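# Insert the loose short pin into the empty block hole

## Task

Take the short pin that is lying free on the table (not the ones sitting in blocks) and push it into the unoccupied hole in the blocks as far as it will go, then release it. It only counts if the pin stays seated with no help from the robot. At the end the robot must hold no other loose object, or the score is 0. The blocks are not fixed: the block containing that hole must still be upright, within about a finger's width of its starting spot and turned roughly as before, or the task fails. Finish with the grippers open and the arms moved away.

## Robot and tools

Robot: two xArm6 arms, each with a parallel two-finger gripper and a wrist camera. The arms are named left_arm and right_arm. Base of left_arm is at (-0.029, +0.431, 0) m, quat_wxyz (+1.000, 0, 0, -0.026). Base of right_arm is at (-0.024, -0.398, 0) m, quat_wxyz (+0.997, 0, 0, +0.075). The bases may be slightly tilted. Mounting plates and the metal frame on the floor behind the arms are fixed obstacles; a plate and its side of the frame count as part of that arm in any "too close" message.

Scene frame: origin on the table top midway between the arms. +z is up, +x points out over the table, and left_arm sits on the +y side. The names left and right do not correspond to image sides. Gripper fingers point along the gripper's +z axis and close along its y axis. end_effector_position is the spot between the closed finger pads, roughly 2 cm short of the fingertips. Closing moves the tips about 10 mm further along +z. Reported hand positions can be off, more so at long reach.

execute_actions takes "actions", a list holding zero or one item, plus an optional "pictures" boolean.
- Empty list {"actions": []}: no motion; returns the state and camera images.
- Motion: {"rows": [[...]], "steps": n}. n ranges 5 to 15 and defaults to 15; each step lasts 1/30 s. Each row drives one step, and if there are fewer rows than steps the final row repeats. A row always has 14 numbers, one list covering both arms: left_arm waist, shoulder, elbow, forearm roll, wrist pitch, wrist roll, opening, then the same seven for right_arm. Joint values are absolute target angles in radians, in the same convention Joint positions prints, not offsets. Ranges per arm: waist -6.283 to 6.283, shoulder -2.059 to 2.094, elbow -3.927 to 0.192, forearm roll -6.283 to 6.283, wrist pitch -1.693 to 3.142, wrist roll -6.283 to 6.283. Opening is an absolute command in [-1, 1], where +1 is fully open and -1 is closed.
- Wait: {"steps": n} with no rows, n up to 300. It returns once n steps have elapsed since the previous result, and your reply time counts toward them.
Images are included only for an empty list or when pictures is true.

Refusals and limits: a call is rejected, and nothing is sent, if a joint target lies more than 0.010 rad beyond its range and further out than the current angle. Targets beyond a joint's true end (which may differ by up to 0.010 rad) are clipped, and the result says "joint sent to its limit"; this can refer to an earlier action still running. Joint target speed is capped at 3.14 rad/s, with 0.16 s to accelerate, and an arm's joints are synchronized to arrive together. Each step's target stays within 0.623 rad of the measured angle, and it is scaled back if it would shift the gripper more than 70 mm from where it is measured.

Timing: each result is taken 5 steps before its action ends. Those remaining steps run while you think, and the arms keep moving toward the last row sent until motion settles or a step is HELD.

Result lines:
- State line: left_arm: … | right_arm: … gives each gripper's position (m), quat_wxyz and velocities in the scene frame.
- Joint positions / Joint velocities: six joints per arm (rad, rad/s), then finger pad gap (m; 0.084 when fully open).
- grip_measured: the measured opening on the command scale. To hold something, command clearly below it; the further below, the stronger the squeeze, up to about 24 N per pad. Closing fast can squeeze harder.
- HELD: steps where your row was partly or fully not sent.
- "joint command not followed": the clearance check altered targets.
- MOTOR HOT: appears from 65 °C. OVER-TEMPERATURE FAULT: appears at 80 °C, when the arm brakes until cooled.
- TORQUE FAULT: contact torque hit a load limit (N m: waist 44, shoulder 44, elbow 26.4, forearm roll 26.4, wrist pitch 17.6, wrist roll 17.6). The arm backs that joint off, stops for 10 s and drops the rest of the call.

zoom_image: {"camera": "cam_left_wrist" or "cam_right_wrist", "region": [x0, y0, x1, y1]} in pixels of that camera's latest 896x504 image, with the origin at top left and at most 504x504. Returns an enlarged view and does not move anything.

read_manual: optional "section" ("licences"), which returns licence text only.

finished_scene: {"scene": k} ends scene k (1 or 2) and grades it; this cannot be undone. The result reports success and gives the next scene's task. Replying without a tool call ends all remaining scenes.

Avoid: dropping the pin, shoving the blocks (the target block must stay put and upright), knocking anything off the table, collisions or hard pressing between the arms, pressing hard enough to cause torque faults, and holding loads long enough to overheat motors. External tugs on held parts or nudges to loose objects may happen occasionally.

Each tool is called after "Request:" as a command line: name --argument value for each argument, lists and objects as JSON in quotes; but a table of rows of numbers goes row by row, as --pt "numbers of a row", without its own name.

## Session

Request:
execute_actions --actions '[]'

Scene clock: 0.00 s of 4690.00 s.
left_arm: end_effector_position=(+0.1005, +0.0996, +0.3102) grip_measured=+1.00 end_effector_quat_wxyz=(-0.325, +0.846, -0.380, +0.186) end_effector_velocity=(-0.000, +0.000, -0.001) end_effector_angular_velocity=(+0.002, -0.000, -0.000) | right_arm: end_effector_position=(+0.3141, +0.0433, +0.2663) grip_measured=+1.00 end_effector_quat_wxyz=(-0.064, -0.559, +0.825, +0.051) end_effector_velocity=(+0.000, +0.000, +0.001) end_effector_angular_velocity=(+0.003, -0.000, -0.001)
Joint positions: left_arm=[-1.564 -0.126 -1.135  0.585  1.767 -0.807  0.084] | right_arm=[ 0.71   0.372 -1.747  0.132  1.474  2.791  0.084]
Joint velocities: left_arm=[-0.     0.     0.002 -0.    -0.    -0.     0.   ] | right_arm=[-0.001 -0.002 -0.     0.002 -0.001 -0.     0.   ]

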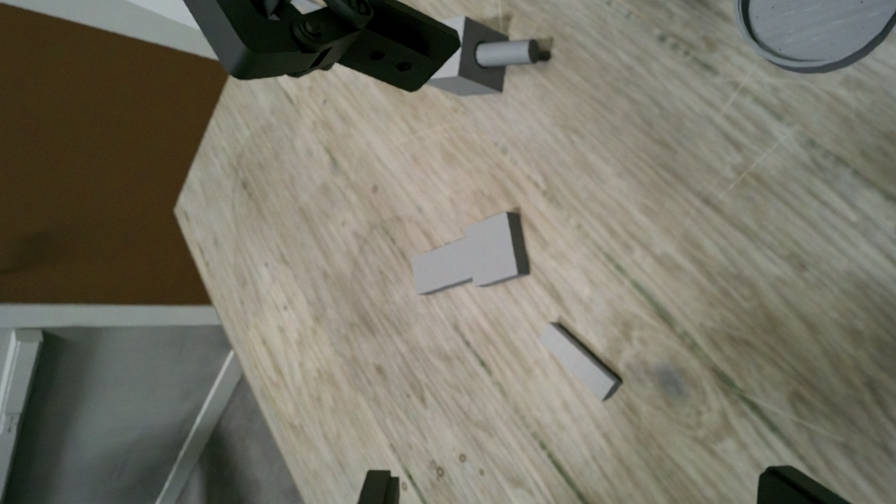

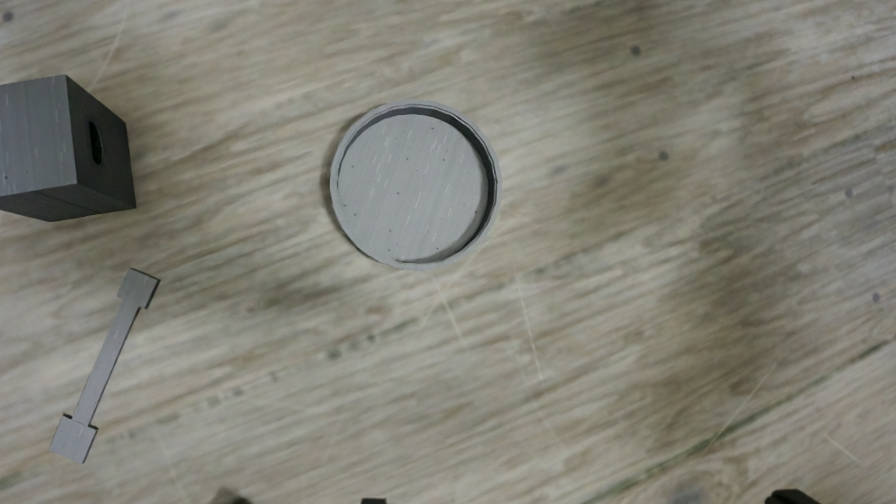

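Request:
execute_actions --actions '[{"rows": [[-1.564,-0.126,-1.135,0.585,1.767,-0.807,1, 0.489,-0.02,-1.555,0,1.575,0.639,1]], "steps": 15}]'

Request:
execute_actions --actions '[{"rows": [[-0.495,-0.0995,-1.467,0,1.567,-0.547,1, 0.489,-0.02,-1.555,0,1.575,0.639,1]], "steps": 15}]'

Request:
execute_actions --actions '[{"steps": 30}]' --pictures true

Scene clock: 2.43 s of 4690.00 s.
left_arm: end_effector_position=(+0.1005, +0.0997, +0.3100) grip_measured=+1.00 end_effector_quat_wxyz=(-0.326, +0.846, -0.380, +0.185) end_effector_velocity=(+0.000, -0.000, +0.001) end_effector_angular_velocity=(-0.003, -0.000, +0.001) | right_arm: end_effector_position=(+0.3443, -0.0485, +0.3374) grip_measured=+1.00 end_effector_quat_wxyz=(-0.019, -0.691, +0.722, +0.029) end_effector_velocity=(+0.061, -0.352, +0.223) end_effector_angular_velocity=(+0.074, -0.357, +1.882)
Joint positions: left_arm=[-1.564 -0.126 -1.135  0.585  1.767 -0.807  0.084] | right_arm=[ 0.582  0.146 -1.638  0.056  1.532  2.344  0.084]
Joint velocities: left_arm=[ 0.    -0.001 -0.002 -0.     0.    -0.001  0.   ] | right_arm=[-0.464 -0.813  0.415 -0.276  0.214 -2.318 -0.   ]
Steps of this call (steps 1 to 63: nothing new was sent; steps 64 to 73: the first 10 steps of this action). Readings (joint positions):
64: left_arm=[-1.564 -0.126 -1.135 0.585 1.767 -0.807] | right_arm=[0.710 0.371 -1.746 0.132 1.474 2.790]
65: left_arm=[-1.564 -0.126 -1.135 0.585 1.767 -0.807] | right_arm=[0.707 0.367 -1.743 0.130 1.476 2.780]
67: left_arm=[-1.564 -0.126 -1.135 0.585 1.767 -0.807] | right_arm=[0.687 0.330 -1.718 0.117 1.487 2.712]
71: left_arm=[-1.564 -0.126 -1.135 0.585 1.767 -0.807] | right_arm=[0.614 0.202 -1.666 0.075 1.517 2.486]
73: the state above

Scene clock: 2.93 s of 4690.00 s.
left_arm: end_effector_position=(+0.1810, +0.0921, +0.3339) grip_measured=+1.00 end_effector_quat_wxyz=(-0.160, +0.953, -0.256, +0.036) end_effector_velocity=(+0.416, +0.119, +0.091) end_effector_angular_velocity=(-0.788, +0.546, +1.292) | right_arm: end_effector_position=(+0.3498, -0.1195, +0.3787) grip_measured=+1.00 end_effector_quat_wxyz=(+0.001, +0.995, -0.101, -0.001) end_effector_velocity=(+0.001, -0.010, +0.009) end_effector_angular_velocity=(+0.007, -0.013, +2.486)
Joint positions: left_arm=[-1.125 -0.112 -1.328  0.251  1.652 -0.659  0.084] | right_arm=[ 0.491 -0.017 -1.555  0.001  1.575  0.843  0.084]
Joint velocities: left_arm=[ 1.566  0.04  -0.399 -0.737 -0.248  0.327 -0.   ] | right_arm=[-0.014 -0.026  0.007 -0.008  0.006 -2.5   -0.   ]
Steps of this call (steps 1 to 5: the last 5 steps of your previous action; steps 6 to 15: the first 10 steps of this action). Readings (joint positions):
6: left_arm=[-1.563 -0.126 -1.135 0.584 1.767 -0.807] | right_arm=[0.509 0.016 -1.575 0.013 1.565 1.767]
7: left_arm=[-1.556 -0.125 -1.139 0.575 1.763 -0.802] | right_arm=[0.504 0.006 -1.570 0.009 1.568 1.663]
9: left_arm=[-1.491 -0.120 -1.173 0.510 1.741 -0.773] | right_arm=[0.497 -0.006 -1.562 0.005 1.571 1.454]
13: left_arm=[-1.234 -0.113 -1.295 0.309 1.672 -0.685] | right_arm=[0.492 -0.015 -1.556 0.001 1.574 1.036]
15: the state above

Scene clock: 3.93 s of 4690.00 s.
left_arm: end_effector_position=(+0.3498, +0.1998, +0.3799) grip_measured=+1.00 end_effector_quat_wxyz=(-0.000, +1.000, -0.001, -0.000) end_effector_velocity=(+0.001, +0.001, -0.000) end_effector_angular_velocity=(-0.000, -0.000, +0.004) | right_arm: end_effector_position=(+0.3500, -0.1205, +0.3800) grip_measured=+1.00 end_effector_quat_wxyz=(+0.000, +1.000, -0.000, -0.000) end_effector_velocity=(-0.000, -0.000, +0.001) end_effector_angular_velocity=(+0.000, -0.001, +0.000)
Joint positions: left_arm=[-0.496 -0.099 -1.467  0.     1.567 -0.547  0.084] | right_arm=[ 0.489 -0.02  -1.555  0.     1.575  0.639  0.084]
Joint velocities: left_arm=[ 0.004 -0.     0.001 -0.    -0.001 -0.     0.   ] | right_arm=[-0.    -0.001  0.    -0.     0.001 -0.    -0.   ]
Kept back: nothing.
Steps of this call (steps 1 to 5: the last 5 steps of your previous action; steps 6 to 30: the robot went on to your last target). Readings (joint positions):
1: left_arm=[-1.073 -0.110 -1.341 0.228 1.645 -0.649] | right_arm=[0.490 -0.018 -1.555 0.001 1.575 0.768]
2: left_arm=[-1.023 -0.109 -1.352 0.208 1.638 -0.640] | right_arm=[0.490 -0.018 -1.555 0.000 1.575 0.712]
4: left_arm=[-0.925 -0.107 -1.372 0.170 1.625 -0.623] | right_arm=[0.490 -0.019 -1.555 0.000 1.575 0.659]
8: left_arm=[-0.736 -0.104 -1.413 0.096 1.600 -0.589] | right_arm=[0.489 -0.020 -1.555 0.000 1.575 0.641]
30: the state above
All arms were judged still, so your last target was given up. Only a new action makes them travel on or press farther. Fingers that are still opening or closing keep moving.

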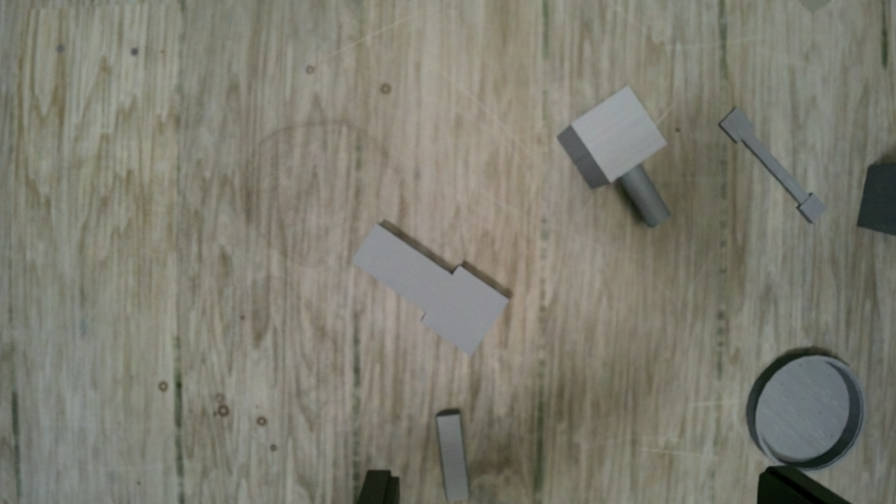

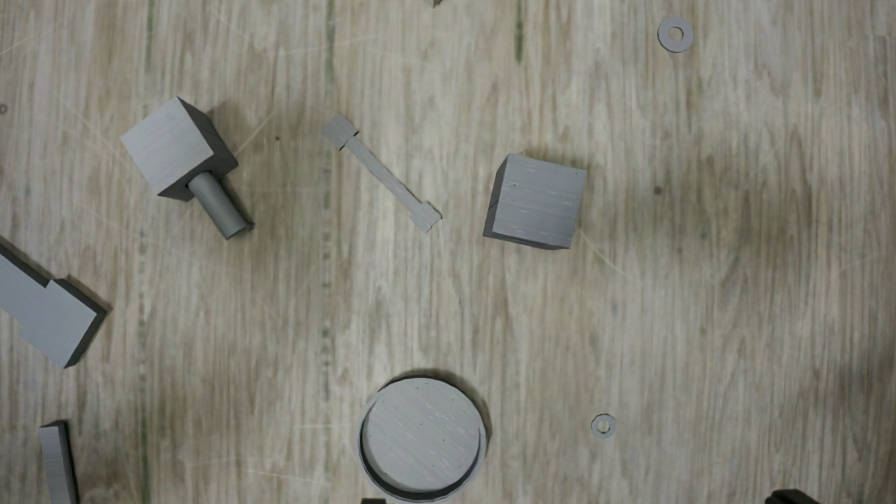

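Request:
execute_actions --actions '[{"rows": [[-0.495,-0.0995,-1.467,0,1.98,-0.547,1, 0.489,-0.02,-1.555,0,1.15,0.639,1]], "steps": 15}]'

Request:
execute_actions --actions '[{"steps": 12}]' --pictures true

Scene clock: 4.67 s of 4690.00 s.
left_arm: end_effector_position=(+0.2625, +0.2533, +0.3694) grip_measured=+1.00 end_effector_quat_wxyz=(-0.102, +0.980, -0.000, -0.168) end_effector_velocity=(-0.092, +0.056, +0.017) end_effector_angular_velocity=(+0.210, +0.344, +0.000) | right_arm: end_effector_position=(+0.4243, -0.0653, +0.4317) grip_measured=+1.00 end_effector_quat_wxyz=(-0.120, +0.979, -0.000, +0.162) end_effector_velocity=(+0.078, +0.058, +0.094) end_effector_angular_velocity=(+0.303, -0.409, -0.001)
Joint positions: left_arm=[-0.495 -0.099 -1.465  0.     1.96  -0.547  0.084] | right_arm=[ 0.489 -0.021 -1.558 -0.     1.173  0.639  0.084]
Joint velocities: left_arm=[ 0.001 -0.003 -0.016  0.     0.422  0.     0.   ] | right_arm=[ 0.    -0.013 -0.008 -0.001 -0.488  0.001 -0.   ]
Steps of this call (steps 1 to 12: nothing new was sent; steps 13 to 22: the first 10 steps of this action). Readings (joint positions):
13: left_arm=[-0.495 -0.099 -1.467 0.000 1.568 -0.547] | right_arm=[0.489 -0.020 -1.555 -0.000 1.574 0.639]
14: left_arm=[-0.495 -0.099 -1.467 0.000 1.578 -0.547] | right_arm=[0.489 -0.020 -1.555 -0.000 1.564 0.639]
16: left_arm=[-0.495 -0.100 -1.468 0.000 1.647 -0.547] | right_arm=[0.489 -0.020 -1.554 0.000 1.495 0.639]
20: left_arm=[-0.495 -0.099 -1.465 -0.000 1.902 -0.547] | right_arm=[0.489 -0.020 -1.556 0.000 1.237 0.639]
22: the state above

Scene clock: 5.07 s of 4690.00 s.
left_arm: end_effector_position=(+0.2584, +0.2558, +0.3706) grip_measured=+1.00 end_effector_quat_wxyz=(-0.107, +0.979, -0.000, -0.175) end_effector_velocity=(-0.001, +0.001, -0.000) end_effector_angular_velocity=(+0.001, +0.003, -0.001) | right_arm: end_effector_position=(+0.4277, -0.0628, +0.4336) grip_measured=+1.00 end_effector_quat_wxyz=(-0.126, +0.978, -0.000, +0.169) end_effector_velocity=(+0.000, +0.001, +0.001) end_effector_angular_velocity=(+0.001, -0.002, +0.001)
Joint positions: left_arm=[-0.495 -0.099 -1.467  0.     1.98  -0.547  0.084] | right_arm=[ 0.489 -0.02  -1.555 -0.     1.15   0.639  0.084]
Joint velocities: left_arm=[ 0.    -0.001  0.002  0.     0.002  0.001  0.   ] | right_arm=[ 0.001  0.    -0.001 -0.    -0.002 -0.    -0.   ]
Kept back: nothing.
Steps of this call (steps 1 to 5: the last 5 steps of your previous action; steps 6 to 12: the robot went on to your last target). Readings (joint positions):
1: left_arm=[-0.495 -0.099 -1.466 0.000 1.970 -0.547] | right_arm=[0.489 -0.021 -1.557 -0.000 1.161 0.639]
2: left_arm=[-0.495 -0.100 -1.467 0.000 1.975 -0.547] | right_arm=[0.489 -0.021 -1.557 -0.000 1.156 0.639]
4: left_arm=[-0.495 -0.100 -1.467 -0.000 1.978 -0.547] | right_arm=[0.489 -0.020 -1.555 0.000 1.152 0.639]
8: left_arm=[-0.495 -0.100 -1.467 0.000 1.979 -0.547] | right_arm=[0.489 -0.020 -1.554 0.000 1.151 0.639]
12: the state above

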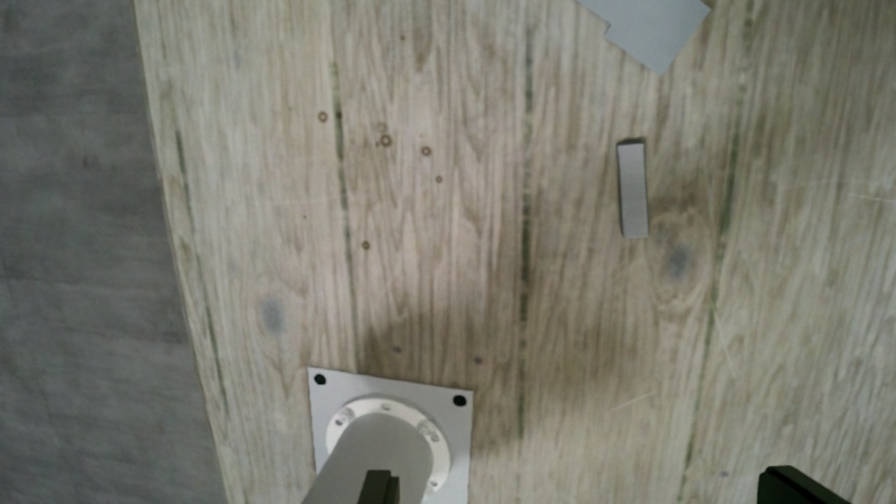

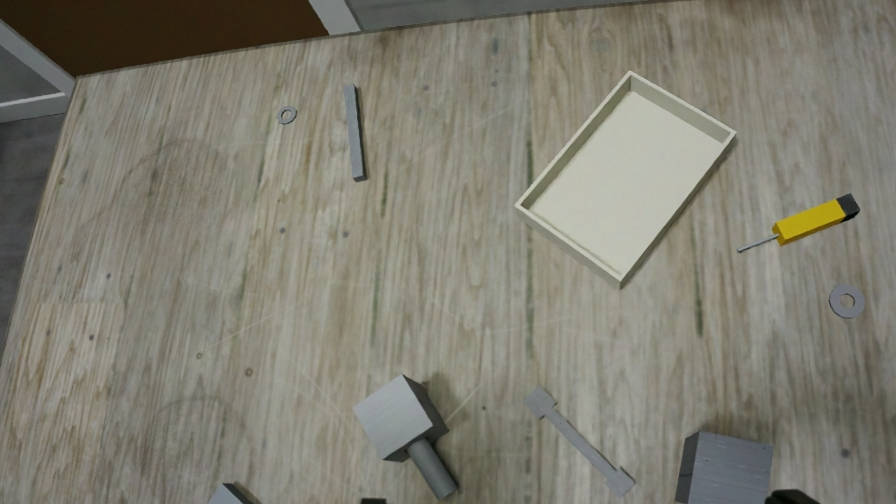

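Request:
execute_actions --actions '[{"rows": [[-0.495,-0.0995,-1.467,0,1.98,-0.547,1, 0.489,-0.02,-1.555,0,1.95,0.639,1]], "steps": 15}]'

Request:
execute_actions --actions '[{"steps": 15}]' --pictures true

Scene clock: 5.57 s of 4690.00 s.
left_arm: end_effector_position=(+0.2583, +0.2559, +0.3706) grip_measured=+1.00 end_effector_quat_wxyz=(-0.107, +0.979, -0.000, -0.175) end_effector_velocity=(-0.000, -0.000, +0.001) end_effector_angular_velocity=(-0.001, -0.001, -0.002) | right_arm: end_effector_position=(+0.3353, -0.1314, +0.3744) grip_measured=+1.00 end_effector_quat_wxyz=(+0.022, +0.999, -0.000, -0.029) end_effector_velocity=(-0.431, -0.320, -0.116) end_effector_angular_velocity=(-1.243, +1.677, +0.000)
Joint positions: left_arm=[-0.495 -0.1   -1.467 -0.     1.98  -0.547  0.084] | right_arm=[ 0.489 -0.019 -1.554  0.     1.646  0.639  0.084]
Joint velocities: left_arm=[-0.001 -0.001 -0.     0.     0.     0.001 -0.   ] | right_arm=[ 0.    -0.003 -0.007  0.002  2.097  0.     0.   ]
Steps of this call (steps 1 to 5: the robot went on to your last target; steps 6 to 15: the first 10 steps of this action). Readings (joint positions):
6: left_arm=[-0.495 -0.099 -1.467 -0.000 1.980 -0.547] | right_arm=[0.489 -0.020 -1.555 0.000 1.151 0.639]
7: left_arm=[-0.495 -0.099 -1.467 -0.000 1.980 -0.547] | right_arm=[0.489 -0.020 -1.555 0.000 1.161 0.639]
9: left_arm=[-0.495 -0.099 -1.467 0.000 1.980 -0.547] | right_arm=[0.489 -0.021 -1.557 -0.000 1.230 0.639]
13: left_arm=[-0.495 -0.099 -1.467 0.000 1.980 -0.547] | right_arm=[0.489 -0.020 -1.554 0.000 1.506 0.639]
15: the state above

Scene clock: 6.07 s of 4690.00 s.
left_arm: end_effector_position=(+0.2583, +0.2559, +0.3706) grip_measured=+1.00 end_effector_quat_wxyz=(-0.107, +0.979, -0.000, -0.175) end_effector_velocity=(-0.000, -0.000, +0.000) end_effector_angular_velocity=(-0.000, -0.001, +0.000) | right_arm: end_effector_position=(+0.2719, -0.1785, +0.3697) grip_measured=+1.00 end_effector_quat_wxyz=(+0.111, +0.983, -0.000, -0.149) end_effector_velocity=(-0.001, -0.001, -0.000) end_effector_angular_velocity=(-0.002, +0.006, +0.000)
Joint positions: left_arm=[-0.495 -0.099 -1.467  0.     1.98  -0.547  0.084] | right_arm=[ 0.489 -0.02  -1.555  0.     1.949  0.639  0.084]
Joint velocities: left_arm=[-0.    -0.001  0.    -0.    -0.    -0.001 -0.   ] | right_arm=[-0.001 -0.     0.002  0.002  0.004 -0.001  0.   ]
Kept back: nothing.
Steps of this call (steps 1 to 5: the last 5 steps of your previous action; steps 6 to 15: the robot went on to your last target). Readings (joint positions):
1: left_arm=[-0.495 -0.099 -1.467 -0.000 1.980 -0.547] | right_arm=[0.489 -0.019 -1.554 0.000 1.716 0.639]
2: left_arm=[-0.495 -0.100 -1.467 0.000 1.980 -0.547] | right_arm=[0.489 -0.020 -1.554 -0.000 1.784 0.639]
4: left_arm=[-0.495 -0.100 -1.467 0.000 1.980 -0.547] | right_arm=[0.489 -0.020 -1.554 -0.000 1.891 0.639]
8: left_arm=[-0.495 -0.099 -1.467 -0.000 1.980 -0.547] | right_arm=[0.489 -0.020 -1.555 -0.000 1.945 0.639]
15: the state above

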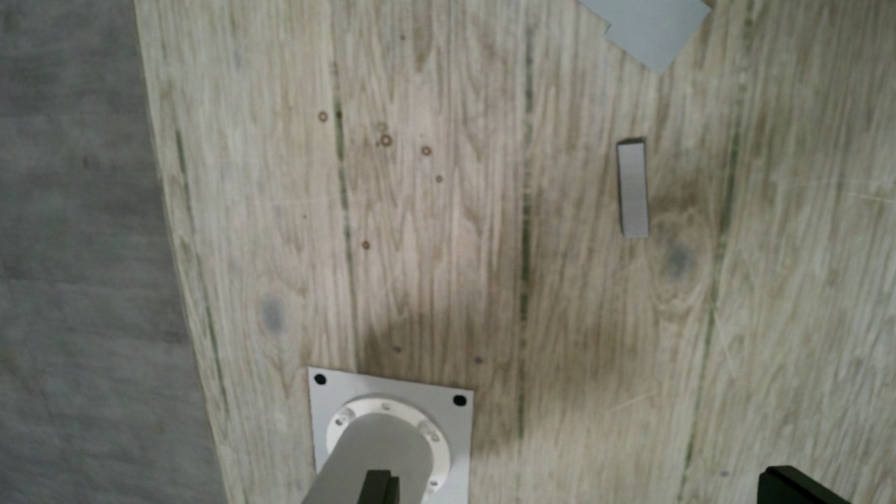

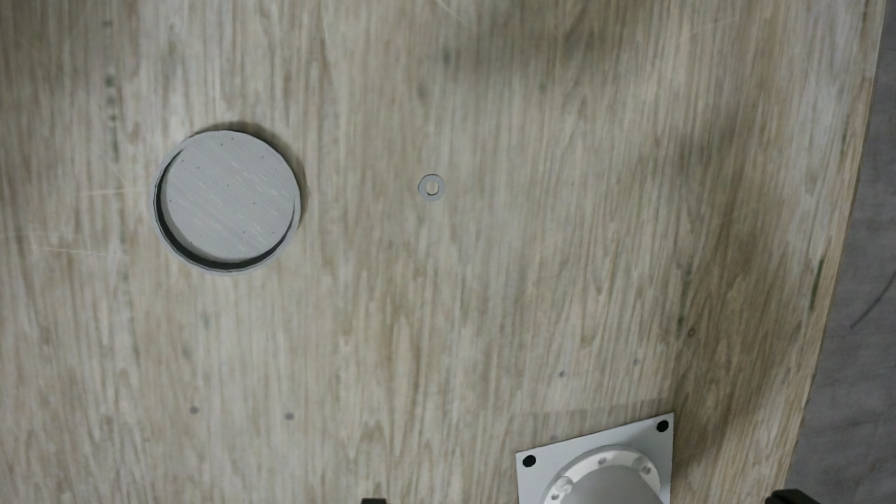

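Request:
zoom_image --camera "cam_left_wrist" --region '[560, 110, 720, 270]'

Region (560, 110, 720, 270) of cam_left_wrist's 896x504 image, scaled by 3.150, with more detail than that image has.

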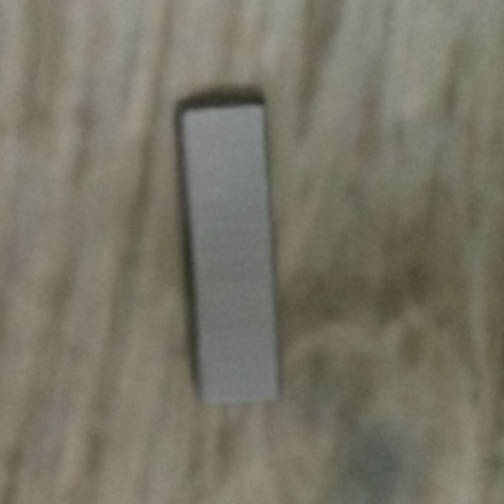

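Request:
execute_actions --actions '[{"rows": [[-0.853,0.471,-0.678,0,-0.693,0,1, 0.489,-0.02,-1.555,0,1.95,0.639,1]], "steps": 15}]'

Request:
execute_actions --actions '[{"steps": 40}]' --pictures true

Scene clock: 9.10 s of 4690.00 s.
left_arm: end_effector_position=(+0.2422, +0.2189, +0.2271) grip_measured=+1.00 end_effector_quat_wxyz=(-0.145, +0.946, -0.141, -0.255) end_effector_velocity=(-0.151, -0.049, -0.527) end_effector_angular_velocity=(+0.136, +0.697, -0.858) | right_arm: end_effector_position=(+0.2718, -0.1786, +0.3696) grip_measured=+1.00 end_effector_quat_wxyz=(+0.111, +0.982, -0.000, -0.150) end_effector_velocity=(-0.000, +0.001, -0.000) end_effector_angular_velocity=(+0.002, +0.001, -0.000)
Joint positions: left_arm=[-0.611  0.086 -1.24  -0.     1.749 -0.369  0.084] | right_arm=[ 0.489 -0.02  -1.555 -0.     1.95   0.639  0.084]
Joint velocities: left_arm=[-0.382  0.626  0.906 -0.    -0.899  0.575 -0.   ] | right_arm=[ 0.     0.    -0.     0.002 -0.     0.     0.   ]
Steps of this call (steps 1 to 15: the robot went on to your last target; steps 16 to 81: nothing new was sent; steps 82 to 91: the first 10 steps of this action). Readings (joint positions):
82: left_arm=[-0.495 -0.099 -1.466 0.000 1.979 -0.546] | right_arm=[0.489 -0.020 -1.555 -0.000 1.950 0.639]
83: left_arm=[-0.500 -0.094 -1.461 0.000 1.969 -0.537] | right_arm=[0.489 -0.020 -1.555 0.000 1.950 0.639]
85: left_arm=[-0.528 -0.055 -1.417 0.000 1.917 -0.492] | right_arm=[0.489 -0.020 -1.555 -0.000 1.950 0.639]
89: left_arm=[-0.585 0.044 -1.298 0.000 1.808 -0.408] | right_arm=[0.489 -0.020 -1.555 0.000 1.950 0.639]
91: the state above

Scene clock: 19.60 s of 4690.00 s.
left_arm: end_effector_position=(+0.1804, +0.2049, +0.0299) grip_measured=+1.00 end_effector_quat_wxyz=(-0.132, +0.896, -0.337, -0.258) end_effector_velocity=(+0.000, -0.001, +0.000) end_effector_angular_velocity=(-0.001, -0.000, -0.002) | right_arm: end_effector_position=(+0.2718, -0.1786, +0.3696) grip_measured=+1.00 end_effector_quat_wxyz=(+0.111, +0.982, -0.000, -0.150) end_effector_velocity=(-0.000, -0.000, +0.001) end_effector_angular_velocity=(+0.000, -0.001, -0.001)
Joint positions: left_arm=[-0.774  0.285 -0.867  0.004  1.169 -0.11   0.084] | right_arm=[ 0.489 -0.02  -1.555  0.     1.95   0.639  0.084]
Joint velocities: left_arm=[-0.001  0.    -0.001 -0.    -0.     0.001  0.   ] | right_arm=[ 0.    -0.002  0.     0.     0.001  0.001  0.   ]
TORQUE FAULT: the external load on joint 2 (shoulder) of the left arm reached its load limit, and that arm stopped for 10 seconds. A torque fault stops only its own arm. That arm's remaining commands of this call were not run. Joint 2 (shoulder) of that arm moved back by up to 3 degrees. That arm holds there, with its grip as last carried out, and accepts commands again: back off and push less far. That arm stops again, at the same cost, whenever a joint's load reaches its limit.
Kept back: nothing.
The stop of the left arm began at step 15 of this call (marked STOPPED below). From that step on that arm followed nothing that you had sent. Nothing is kept back now, and the robot has no last target.
Steps of this call (steps 1 to 5: the last 5 steps of your previous action; steps 6 to 40: the robot went on to your last target; steps 41 to 315: the stop continued). Readings (joint positions):
1: left_arm=[-0.624 0.107 -1.210 -0.000 1.718 -0.350] | right_arm=[0.489 -0.020 -1.555 -0.000 1.950 0.639]
2: left_arm=[-0.637 0.127 -1.180 -0.000 1.686 -0.331] | right_arm=[0.489 -0.020 -1.555 -0.000 1.950 0.639]
4: left_arm=[-0.661 0.167 -1.122 -0.000 1.618 -0.293] | right_arm=[0.489 -0.020 -1.555 -0.000 1.950 0.639]
8: left_arm=[-0.710 0.244 -1.011 -0.000 1.457 -0.220] | right_arm=[0.489 -0.020 -1.555 0.000 1.950 0.639]
15: left_arm=[-0.774 0.329 -0.872 0.007 1.175 -0.107] | right_arm=[0.489 -0.020 -1.555 -0.000 1.950 0.639] STOPPED (the left arm)
315: the state above

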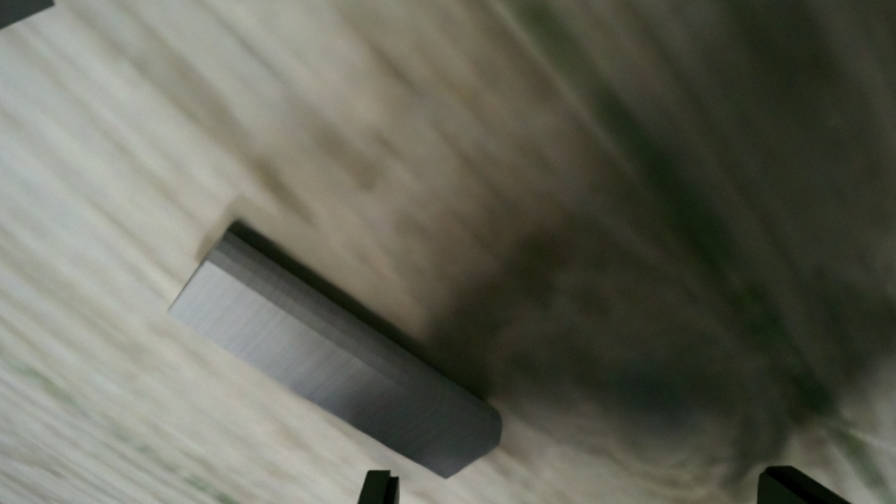

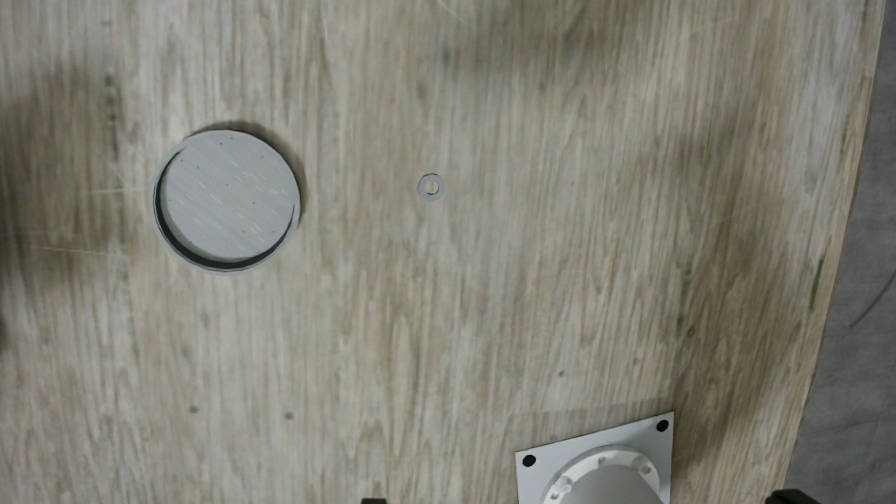

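Request:
execute_actions --actions '[{"rows": [[-0.774,0.0,-0.95,0,1.45,-0.11,1, 0.489,-0.02,-1.555,0,1.95,0.639,1]], "steps": 12}]'

Request:
execute_actions --actions '[{"rows": [[-0.853,0.0,-1.1,0,0.9,0,1, 0.489,-0.02,-1.555,0,1.95,0.639,1]], "steps": 12}]'

Request:
execute_actions --actions '[{"rows": [[-0.853,0.0,-1.1,0,0.3,0,1, 0.489,-0.02,-1.555,0,1.95,0.639,1]], "steps": 12}]'

Request:
execute_actions --actions '[{"rows": [[-0.853,0.25,-0.9,0,-0.25,0,1, 0.489,-0.02,-1.555,0,1.95,0.639,1]], "steps": 12}]'

Request:
execute_actions --actions '[{"rows": [[-0.853,0.471,-0.678,0,-0.693,0,1, 0.489,-0.02,-1.555,0,1.95,0.639,1]], "steps": 15}]'

Request:
execute_actions --actions '[{"steps": 12}]' --pictures true

Scene clock: 20.47 s of 4690.00 s.
left_arm: end_effector_position=(+0.1918, +0.1918, +0.1150) grip_measured=+1.00 end_effector_quat_wxyz=(-0.118, +0.904, -0.339, -0.231) end_effector_velocity=(+0.047, -0.056, +0.529) end_effector_angular_velocity=(-0.368, -0.323, +0.014) | right_arm: end_effector_position=(+0.2718, -0.1786, +0.3696) grip_measured=+1.00 end_effector_quat_wxyz=(+0.111, +0.982, -0.000, -0.150) end_effector_velocity=(+0.000, -0.000, +0.000) end_effector_angular_velocity=(-0.000, -0.001, -0.002)
Joint positions: left_arm=[-0.774  0.096 -0.925  0.001  1.353 -0.11   0.084] | right_arm=[ 0.489 -0.02  -1.555  0.     1.95   0.639  0.084]
Joint velocities: left_arm=[ 0.001 -1.146 -0.383 -0.017  1.04   0.    -0.   ] | right_arm=[-0.001 -0.001 -0.    -0.001  0.     0.001  0.   ]
Steps of this call (steps 1 to 19: nothing new was sent; steps 20 to 26: the first 7 steps of this action). Readings (joint positions):
20: left_arm=[-0.774 0.285 -0.867 0.004 1.170 -0.110] | right_arm=[0.489 -0.020 -1.555 -0.000 1.950 0.639]
21: left_arm=[-0.774 0.278 -0.868 0.004 1.180 -0.110] | right_arm=[0.489 -0.020 -1.555 -0.000 1.950 0.639]
23: left_arm=[-0.774 0.222 -0.879 0.003 1.244 -0.110] | right_arm=[0.489 -0.020 -1.555 -0.000 1.950 0.639]
26: the state above

Scene clock: 20.87 s of 4690.00 s.
left_arm: end_effector_position=(+0.2360, +0.1221, +0.1720) grip_measured=+1.00 end_effector_quat_wxyz=(-0.047, +0.916, -0.388, -0.094) end_effector_velocity=(+0.297, -0.474, +0.195) end_effector_angular_velocity=(-1.500, -1.208, -0.477) | right_arm: end_effector_position=(+0.2718, -0.1786, +0.3696) grip_measured=+1.00 end_effector_quat_wxyz=(+0.111, +0.982, -0.000, -0.150) end_effector_velocity=(+0.000, -0.000, +0.000) end_effector_angular_velocity=(-0.000, -0.002, +0.000)
Joint positions: left_arm=[-0.809  0.003 -1.01   0.     1.218 -0.062  0.084] | right_arm=[ 0.489 -0.02  -1.555  0.     1.95   0.639  0.084]
Joint velocities: left_arm=[-0.203 -0.018 -0.444 -0.    -1.463  0.281 -0.   ] | right_arm=[ 0.    -0.001 -0.    -0.001 -0.     0.     0.   ]
Steps of this call (steps 1 to 5: the last 5 steps of your previous action; steps 6 to 12: the first 7 steps of this action). Readings (joint positions):
6: left_arm=[-0.774 -0.001 -0.951 0.000 1.446 -0.109] | right_arm=[0.489 -0.020 -1.555 0.000 1.950 0.639]
7: left_arm=[-0.776 0.001 -0.950 0.000 1.438 -0.106] | right_arm=[0.489 -0.020 -1.555 0.000 1.950 0.639]
9: left_arm=[-0.788 0.005 -0.963 0.000 1.372 -0.091] | right_arm=[0.489 -0.020 -1.555 -0.000 1.950 0.639]
12: the state above

Scene clock: 21.27 s of 4690.00 s.
left_arm: end_effector_position=(+0.3324, -0.0273, +0.2815) grip_measured=+1.00 end_effector_quat_wxyz=(+0.111, +0.871, -0.421, +0.229) end_effector_velocity=(+0.230, -0.304, +0.411) end_effector_angular_velocity=(-1.634, -1.301, -0.032) | right_arm: end_effector_position=(+0.2718, -0.1786, +0.3696) grip_measured=+1.00 end_effector_quat_wxyz=(+0.111, +0.982, -0.000, -0.150) end_effector_velocity=(+0.000, -0.000, -0.000) end_effector_angular_velocity=(-0.001, +0.002, -0.001)
Joint positions: left_arm=[-0.851  0.001 -1.095 -0.     0.58  -0.003  0.084] | right_arm=[ 0.489 -0.02  -1.555 -0.     1.95   0.639  0.084]
Joint velocities: left_arm=[-0.014 -0.006 -0.035 -0.    -2.047  0.021  0.   ] | right_arm=[-0.     0.001  0.     0.     0.001  0.001  0.   ]
Steps of this call (steps 1 to 5: the last 5 steps of your previous action; steps 6 to 12: the first 7 steps of this action). Readings (joint positions):
6: left_arm=[-0.847 0.000 -1.089 -0.000 0.944 -0.009] | right_arm=[0.489 -0.020 -1.555 0.000 1.950 0.639]
7: left_arm=[-0.850 -0.001 -1.095 -0.000 0.904 -0.006] | right_arm=[0.489 -0.020 -1.555 0.000 1.950 0.639]
9: left_arm=[-0.850 -0.000 -1.095 -0.000 0.788 -0.005] | right_arm=[0.489 -0.020 -1.555 0.000 1.950 0.639]
12: the state above

Scene clock: 21.67 s of 4690.00 s.
left_arm: end_effector_position=(+0.3654, -0.0715, +0.2738) grip_measured=+1.00 end_effector_quat_wxyz=(+0.178, +0.821, -0.400, +0.366) end_effector_velocity=(+0.001, -0.003, -0.557) end_effector_angular_velocity=(-0.099, -0.080, -0.002) | right_arm: end_effector_position=(+0.2718, -0.1786, +0.3696) grip_measured=+1.00 end_effector_quat_wxyz=(+0.111, +0.982, -0.000, -0.150) end_effector_velocity=(-0.000, -0.000, -0.000) end_effector_angular_velocity=(-0.000, +0.001, +0.001)
Joint positions: left_arm=[-0.853  0.12  -1.003 -0.     0.045 -0.     0.084] | right_arm=[ 0.489 -0.02  -1.555 -0.     1.95   0.639  0.084]
Joint velocities: left_arm=[-0.001  0.886  0.739  0.001 -1.752  0.001 -0.   ] | right_arm=[-0.     0.    -0.    -0.     0.001 -0.001 -0.   ]
Steps of this call (steps 1 to 5: the last 5 steps of your previous action; steps 6 to 12: the first 7 steps of this action). Readings (joint positions):
6: left_arm=[-0.853 -0.001 -1.102 0.000 0.311 -0.000] | right_arm=[0.489 -0.020 -1.555 0.000 1.950 0.639]
7: left_arm=[-0.853 0.003 -1.098 -0.000 0.295 -0.000] | right_arm=[0.489 -0.020 -1.555 -0.000 1.950 0.639]
9: left_arm=[-0.853 0.032 -1.075 -0.000 0.220 -0.000] | right_arm=[0.489 -0.020 -1.555 0.000 1.950 0.639]
12: the state above

Scene clock: 22.17 s of 4690.00 s.
left_arm: end_effector_position=(+0.3294, -0.0258, +0.0960) grip_measured=+1.00 end_effector_quat_wxyz=(+0.189, +0.811, -0.394, +0.389) end_effector_velocity=(-0.161, +0.203, -0.354) end_effector_angular_velocity=(+0.081, +0.064, -0.002) | right_arm: end_effector_position=(+0.2718, -0.1786, +0.3696) grip_measured=+1.00 end_effector_quat_wxyz=(+0.111, +0.982, -0.000, -0.150) end_effector_velocity=(-0.000, +0.000, -0.000) end_effector_angular_velocity=(-0.000, +0.001, +0.000)
Joint positions: left_arm=[-0.853  0.436 -0.713  0.    -0.619 -0.     0.084] | right_arm=[ 0.489 -0.02  -1.555 -0.     1.95   0.639  0.084]
Joint velocities: left_arm=[-0.001  0.651  0.654  0.    -1.201 -0.     0.   ] | right_arm=[ 0.     0.001 -0.     0.001 -0.     0.     0.   ]
Steps of this call (steps 1 to 5: the last 5 steps of your previous action; steps 6 to 15: the first 10 steps of this action). Readings (joint positions):
6: left_arm=[-0.853 0.251 -0.897 0.000 -0.231 -0.000] | right_arm=[0.489 -0.020 -1.555 -0.000 1.950 0.639]
7: left_arm=[-0.853 0.257 -0.893 0.000 -0.251 -0.000] | right_arm=[0.489 -0.020 -1.555 0.000 1.950 0.639]
9: left_arm=[-0.853 0.283 -0.869 -0.000 -0.329 0.000] | right_arm=[0.489 -0.020 -1.555 -0.000 1.950 0.639]
13: left_arm=[-0.853 0.388 -0.760 0.000 -0.524 -0.000] | right_arm=[0.489 -0.020 -1.555 -0.000 1.950 0.639]
15: the state above

Scene clock: 22.57 s of 4690.00 s.
left_arm: end_effector_position=(+0.3217, -0.0160, +0.0815) grip_measured=+1.00 end_effector_quat_wxyz=(+0.191, +0.809, -0.394, +0.392) end_effector_velocity=(-0.005, +0.006, -0.013) end_effector_angular_velocity=(+0.021, +0.016, +0.000) | right_arm: end_effector_position=(+0.2718, -0.1786, +0.3696) grip_measured=+1.00 end_effector_quat_wxyz=(+0.111, +0.982, -0.000, -0.150) end_effector_velocity=(+0.000, -0.000, +0.000) end_effector_angular_velocity=(+0.000, -0.001, -0.000)
Joint positions: left_arm=[-0.853  0.47  -0.679 -0.    -0.693  0.     0.084] | right_arm=[ 0.489 -0.02  -1.555  0.     1.95   0.639  0.084]
Joint velocities: left_arm=[0.001 0.013 0.013 0.    0.    0.    0.   ] | right_arm=[-0.001 -0.     0.    -0.    -0.    -0.    -0.   ]
Kept back: nothing.
Steps of this call (steps 1 to 5: the last 5 steps of your previous action; steps 6 to 12: the robot went on to your last target). Readings (joint positions):
1: left_arm=[-0.853 0.455 -0.693 0.000 -0.652 -0.000] | right_arm=[0.489 -0.020 -1.555 0.000 1.950 0.639]
2: left_arm=[-0.853 0.467 -0.681 0.000 -0.671 -0.000] | right_arm=[0.489 -0.020 -1.555 -0.000 1.950 0.639]
4: left_arm=[-0.853 0.472 -0.676 0.000 -0.686 -0.000] | right_arm=[0.489 -0.020 -1.555 0.000 1.950 0.639]
8: left_arm=[-0.853 0.468 -0.682 -0.000 -0.693 0.000] | right_arm=[0.489 -0.020 -1.555 -0.000 1.950 0.639]
12: the state above

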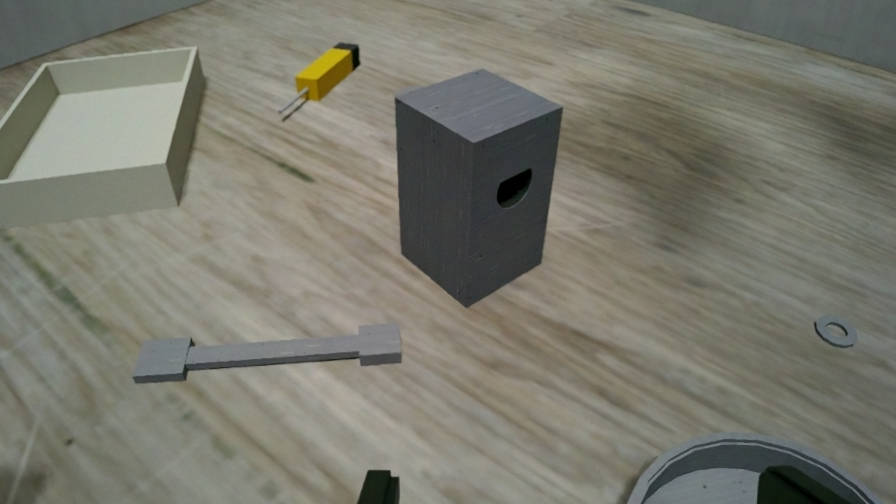

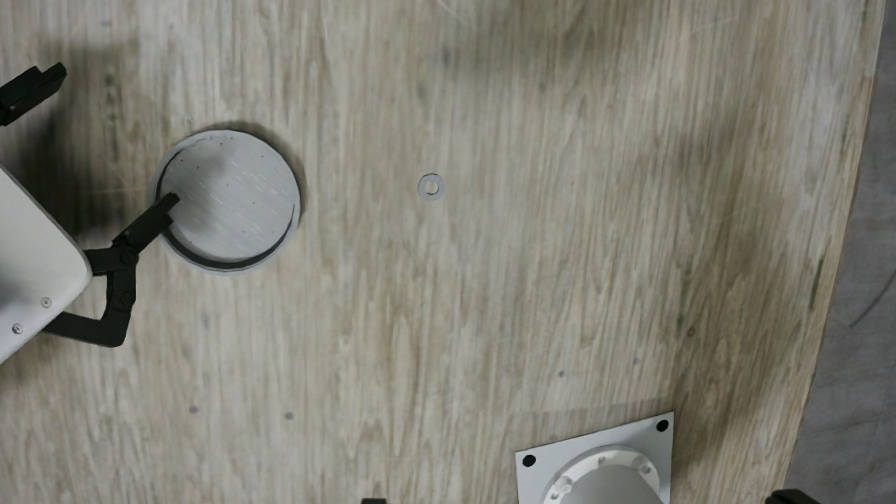

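Request:
zoom_image --camera "cam_left_wrist" --region '[380, 60, 580, 310]'

Region (380, 60, 580, 310) of cam_left_wrist's 896x504 image, scaled by 2.016, with more detail than that image has; it fills the left 403 columns of this view, and the rest is white.

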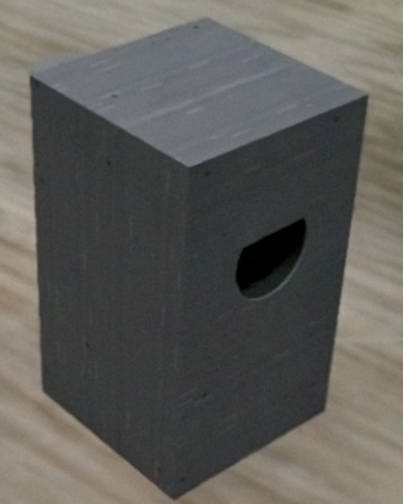

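Request:
execute_actions --actions '[{"rows": [[-0.65,0.1,-0.9,0,-0.1,0,1, 0.489,-0.02,-1.555,0,1.95,0.639,1]], "steps": 12}]'

Request:
execute_actions --actions '[{"rows": [[-0.1,0.1,-0.9,0,-0.1,0,1, 0.489,-0.02,-1.555,0,1.95,0.639,1]], "steps": 12}]'

Request:
execute_actions --actions '[{"rows": [[0.4,0.1,-0.9,0,-0.1,0,1, 0.9,0.4,-1.85,0,1.5,1.0,1]], "steps": 15}]'

Request:
execute_actions --actions '[{"rows": [[0.4,0.1,-0.9,0,-0.1,0,1, 1.0416,0.834,-2.1054,0,1.2714,1.09,1]], "steps": 15}]'

Request:
execute_actions --actions '[{"steps": 20}]' --pictures true

Scene clock: 26.30 s of 4690.00 s.
left_arm: end_effector_position=(+0.3749, -0.0126, +0.1400) grip_measured=+1.00 end_effector_quat_wxyz=(+0.176, +0.824, -0.364, +0.398) end_effector_velocity=(+0.332, +0.043, +0.455) end_effector_angular_velocity=(-0.091, -0.083, +0.458) | right_arm: end_effector_position=(+0.2718, -0.1786, +0.3696) grip_measured=+1.00 end_effector_quat_wxyz=(+0.111, +0.982, -0.000, -0.150) end_effector_velocity=(-0.000, +0.000, +0.000) end_effector_angular_velocity=(+0.001, +0.001, +0.002)
Joint positions: left_arm=[-0.78   0.338 -0.759 -0.    -0.478  0.     0.084] | right_arm=[ 0.489 -0.02  -1.555 -0.     1.95   0.639  0.084]
Joint velocities: left_arm=[ 0.458 -0.871 -0.546 -0.001  1.294  0.001  0.   ] | right_arm=[ 0.001 -0.     0.     0.001  0.    -0.001 -0.   ]
Steps of this call (steps 1 to 30: the robot went on to your last target; steps 31 to 90: nothing new was sent; then 0.50 s passed at rest; steps 91 to 97: the first 7 steps of this action). Readings (joint positions):
91: left_arm=[-0.853 0.471 -0.678 0.000 -0.692 0.000] | right_arm=[0.489 -0.020 -1.555 0.000 1.950 0.639]
92: left_arm=[-0.850 0.466 -0.680 0.000 -0.682 0.000] | right_arm=[0.489 -0.020 -1.555 -0.000 1.950 0.639]
94: left_arm=[-0.829 0.430 -0.699 0.001 -0.613 0.000] | right_arm=[0.489 -0.020 -1.555 -0.000 1.950 0.639]
97: the state above

Scene clock: 26.70 s of 4690.00 s.
left_arm: end_effector_position=(+0.4983, +0.0989, +0.2415) grip_measured=+1.00 end_effector_quat_wxyz=(+0.120, +0.867, -0.250, +0.414) end_effector_velocity=(+0.316, +0.492, +0.049) end_effector_angular_velocity=(+0.002, +0.004, +0.939) | right_arm: end_effector_position=(+0.2718, -0.1786, +0.3696) grip_measured=+1.00 end_effector_quat_wxyz=(+0.111, +0.982, -0.000, -0.150) end_effector_velocity=(+0.000, -0.000, +0.000) end_effector_angular_velocity=(-0.001, -0.000, -0.000)
Joint positions: left_arm=[-0.51   0.137 -0.875 -0.    -0.154 -0.     0.084] | right_arm=[ 0.489 -0.02  -1.555  0.     1.95   0.639  0.084]
Joint velocities: left_arm=[ 0.938 -0.085 -0.061 -0.     0.151 -0.     0.   ] | right_arm=[ 0.    -0.    -0.    -0.001  0.001  0.     0.   ]
Steps of this call (steps 1 to 5: the last 5 steps of your previous action; steps 6 to 12: the first 7 steps of this action). Readings (joint positions):
6: left_arm=[-0.688 0.170 -0.859 -0.000 -0.215 0.000] | right_arm=[0.489 -0.020 -1.555 0.000 1.950 0.639]
7: left_arm=[-0.668 0.148 -0.872 0.000 -0.181 0.000] | right_arm=[0.489 -0.020 -1.555 -0.000 1.950 0.639]
9: left_arm=[-0.606 0.136 -0.879 0.000 -0.161 0.000] | right_arm=[0.489 -0.020 -1.555 0.000 1.950 0.639]
12: the state above

Scene clock: 27.20 s of 4690.00 s.
left_arm: end_effector_position=(+0.5932, +0.3743, +0.2558) grip_measured=+1.00 end_effector_quat_wxyz=(+0.020, +0.901, -0.041, +0.432) end_effector_velocity=(+0.055, +0.584, +0.016) end_effector_angular_velocity=(-0.000, -0.005, +0.940) | right_arm: end_effector_position=(+0.2901, -0.0295, +0.3273) grip_measured=+1.00 end_effector_quat_wxyz=(+0.074, +0.995, +0.014, -0.065) end_effector_velocity=(-0.043, +0.553, -0.167) end_effector_angular_velocity=(+0.377, -0.495, +0.126)
Joint positions: left_arm=[-0.038  0.114 -0.891 -0.    -0.117 -0.     0.084] | right_arm=[ 0.715  0.212 -1.718  0.     1.702  0.838  0.084]
Joint velocities: left_arm=[ 0.94  -0.025 -0.017  0.     0.037 -0.     0.   ] | right_arm=[ 0.807  0.824 -0.565  0.003 -0.867  0.694 -0.   ]
Steps of this call (steps 1 to 5: the last 5 steps of your previous action; steps 6 to 15: the first 10 steps of this action). Readings (joint positions):
6: left_arm=[-0.321 0.122 -0.885 -0.000 -0.129 -0.000] | right_arm=[0.490 -0.019 -1.556 -0.000 1.949 0.640]
7: left_arm=[-0.289 0.120 -0.887 -0.000 -0.127 -0.000] | right_arm=[0.496 -0.013 -1.562 -0.001 1.940 0.648]
9: left_arm=[-0.227 0.119 -0.888 -0.000 -0.125 -0.000] | right_arm=[0.546 0.038 -1.603 -0.001 1.882 0.694]
13: left_arm=[-0.101 0.115 -0.890 -0.000 -0.120 -0.000] | right_arm=[0.661 0.157 -1.679 -0.000 1.760 0.791]
15: the state above

Scene clock: 27.70 s of 4690.00 s.
left_arm: end_effector_position=(+0.5604, +0.6412, +0.2651) grip_measured=+1.00 end_effector_quat_wxyz=(-0.074, +0.887, +0.154, +0.429) end_effector_velocity=(-0.035, +0.098, +0.005) end_effector_angular_velocity=(+0.004, -0.002, +0.165) | right_arm: end_effector_position=(+0.2445, +0.1890, +0.1886) grip_measured=+1.00 end_effector_quat_wxyz=(+0.010, +0.999, +0.043, -0.005) end_effector_velocity=(-0.136, +0.331, -0.398) end_effector_angular_velocity=(+0.154, -0.078, +0.123)
Joint positions: left_arm=[ 0.395  0.1   -0.9   -0.001 -0.1   -0.     0.084] | right_arm=[ 0.992  0.701 -2.026 -0.     1.346  1.056  0.084]
Joint velocities: left_arm=[ 0.168 -0.007 -0.003  0.005  0.007 -0.001 -0.   ] | right_arm=[ 0.404  1.118 -0.666 -0.001 -0.624  0.281  0.   ]
Steps of this call (steps 1 to 5: the last 5 steps of your previous action; steps 6 to 15: the first 10 steps of this action). Readings (joint positions):
6: left_arm=[0.150 0.108 -0.895 -0.000 -0.110 -0.000] | right_arm=[0.870 0.370 -1.828 0.000 1.534 0.972]
7: left_arm=[0.181 0.107 -0.895 -0.000 -0.109 -0.000] | right_arm=[0.888 0.398 -1.848 0.001 1.514 0.983]
9: left_arm=[0.244 0.105 -0.897 -0.000 -0.106 -0.000] | right_arm=[0.912 0.471 -1.896 0.000 1.472 0.999]
13: left_arm=[0.366 0.101 -0.899 -0.000 -0.101 -0.000] | right_arm=[0.965 0.626 -1.981 0.000 1.388 1.037]
15: the state above

Scene clock: 28.37 s of 4690.00 s.
left_arm: end_effector_position=(+0.5594, +0.6438, +0.2649) grip_measured=+1.00 end_effector_quat_wxyz=(-0.075, +0.887, +0.155, +0.428) end_effector_velocity=(-0.000, +0.000, +0.000) end_effector_angular_velocity=(-0.001, -0.001, +0.002) | right_arm: end_effector_position=(+0.2252, +0.2265, +0.1404) grip_measured=+1.00 end_effector_quat_wxyz=(-0.000, +0.999, +0.051, +0.000) end_effector_velocity=(-0.000, +0.001, +0.002) end_effector_angular_velocity=(+0.004, -0.003, +0.001)
Joint positions: left_arm=[ 0.4    0.1   -0.9    0.    -0.1    0.     0.084] | right_arm=[ 1.041  0.833 -2.105 -0.     1.271  1.09   0.084]
Joint velocities: left_arm=[ 0.    -0.001 -0.    -0.     0.    -0.001 -0.   ] | right_arm=[ 0.001 -0.001 -0.004 -0.001 -0.001  0.001 -0.   ]
Kept back: nothing.
Steps of this call (steps 1 to 5: the last 5 steps of your previous action; steps 6 to 20: the robot went on to your last target). Readings (joint positions):
1: left_arm=[0.398 0.100 -0.900 -0.001 -0.100 -0.000] | right_arm=[1.006 0.738 -2.048 -0.000 1.326 1.066]
2: left_arm=[0.399 0.100 -0.900 -0.000 -0.100 -0.000] | right_arm=[1.019 0.774 -2.068 0.000 1.306 1.074]
4: left_arm=[0.398 0.100 -0.900 0.000 -0.100 0.000] | right_arm=[1.038 0.823 -2.091 0.000 1.282 1.085]
8: left_arm=[0.398 0.100 -0.900 0.000 -0.100 0.000] | right_arm=[1.041 0.833 -2.104 -0.000 1.273 1.090]
20: the state above

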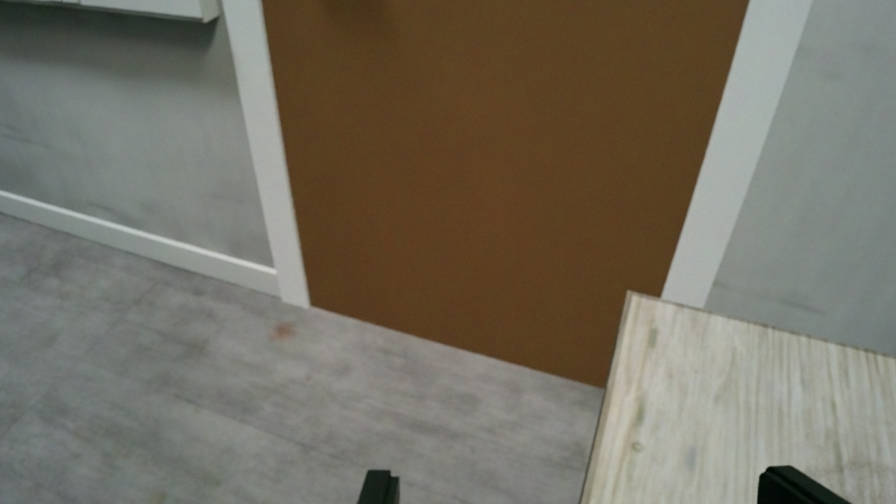

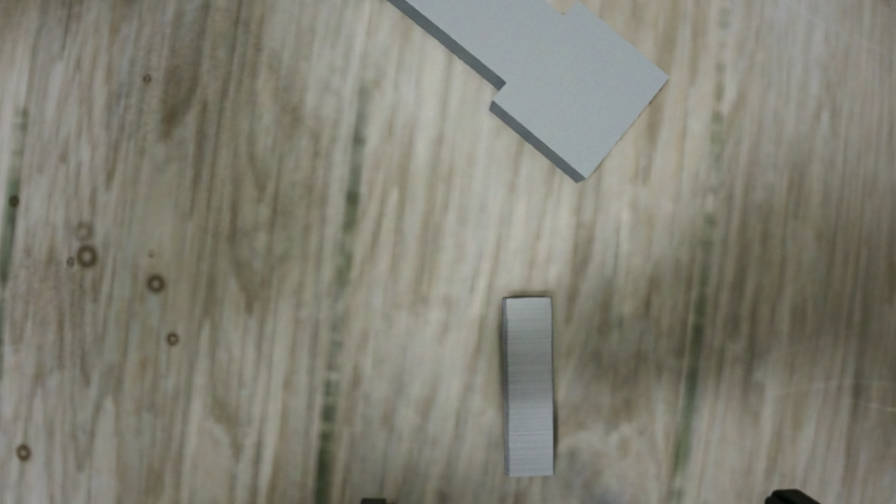

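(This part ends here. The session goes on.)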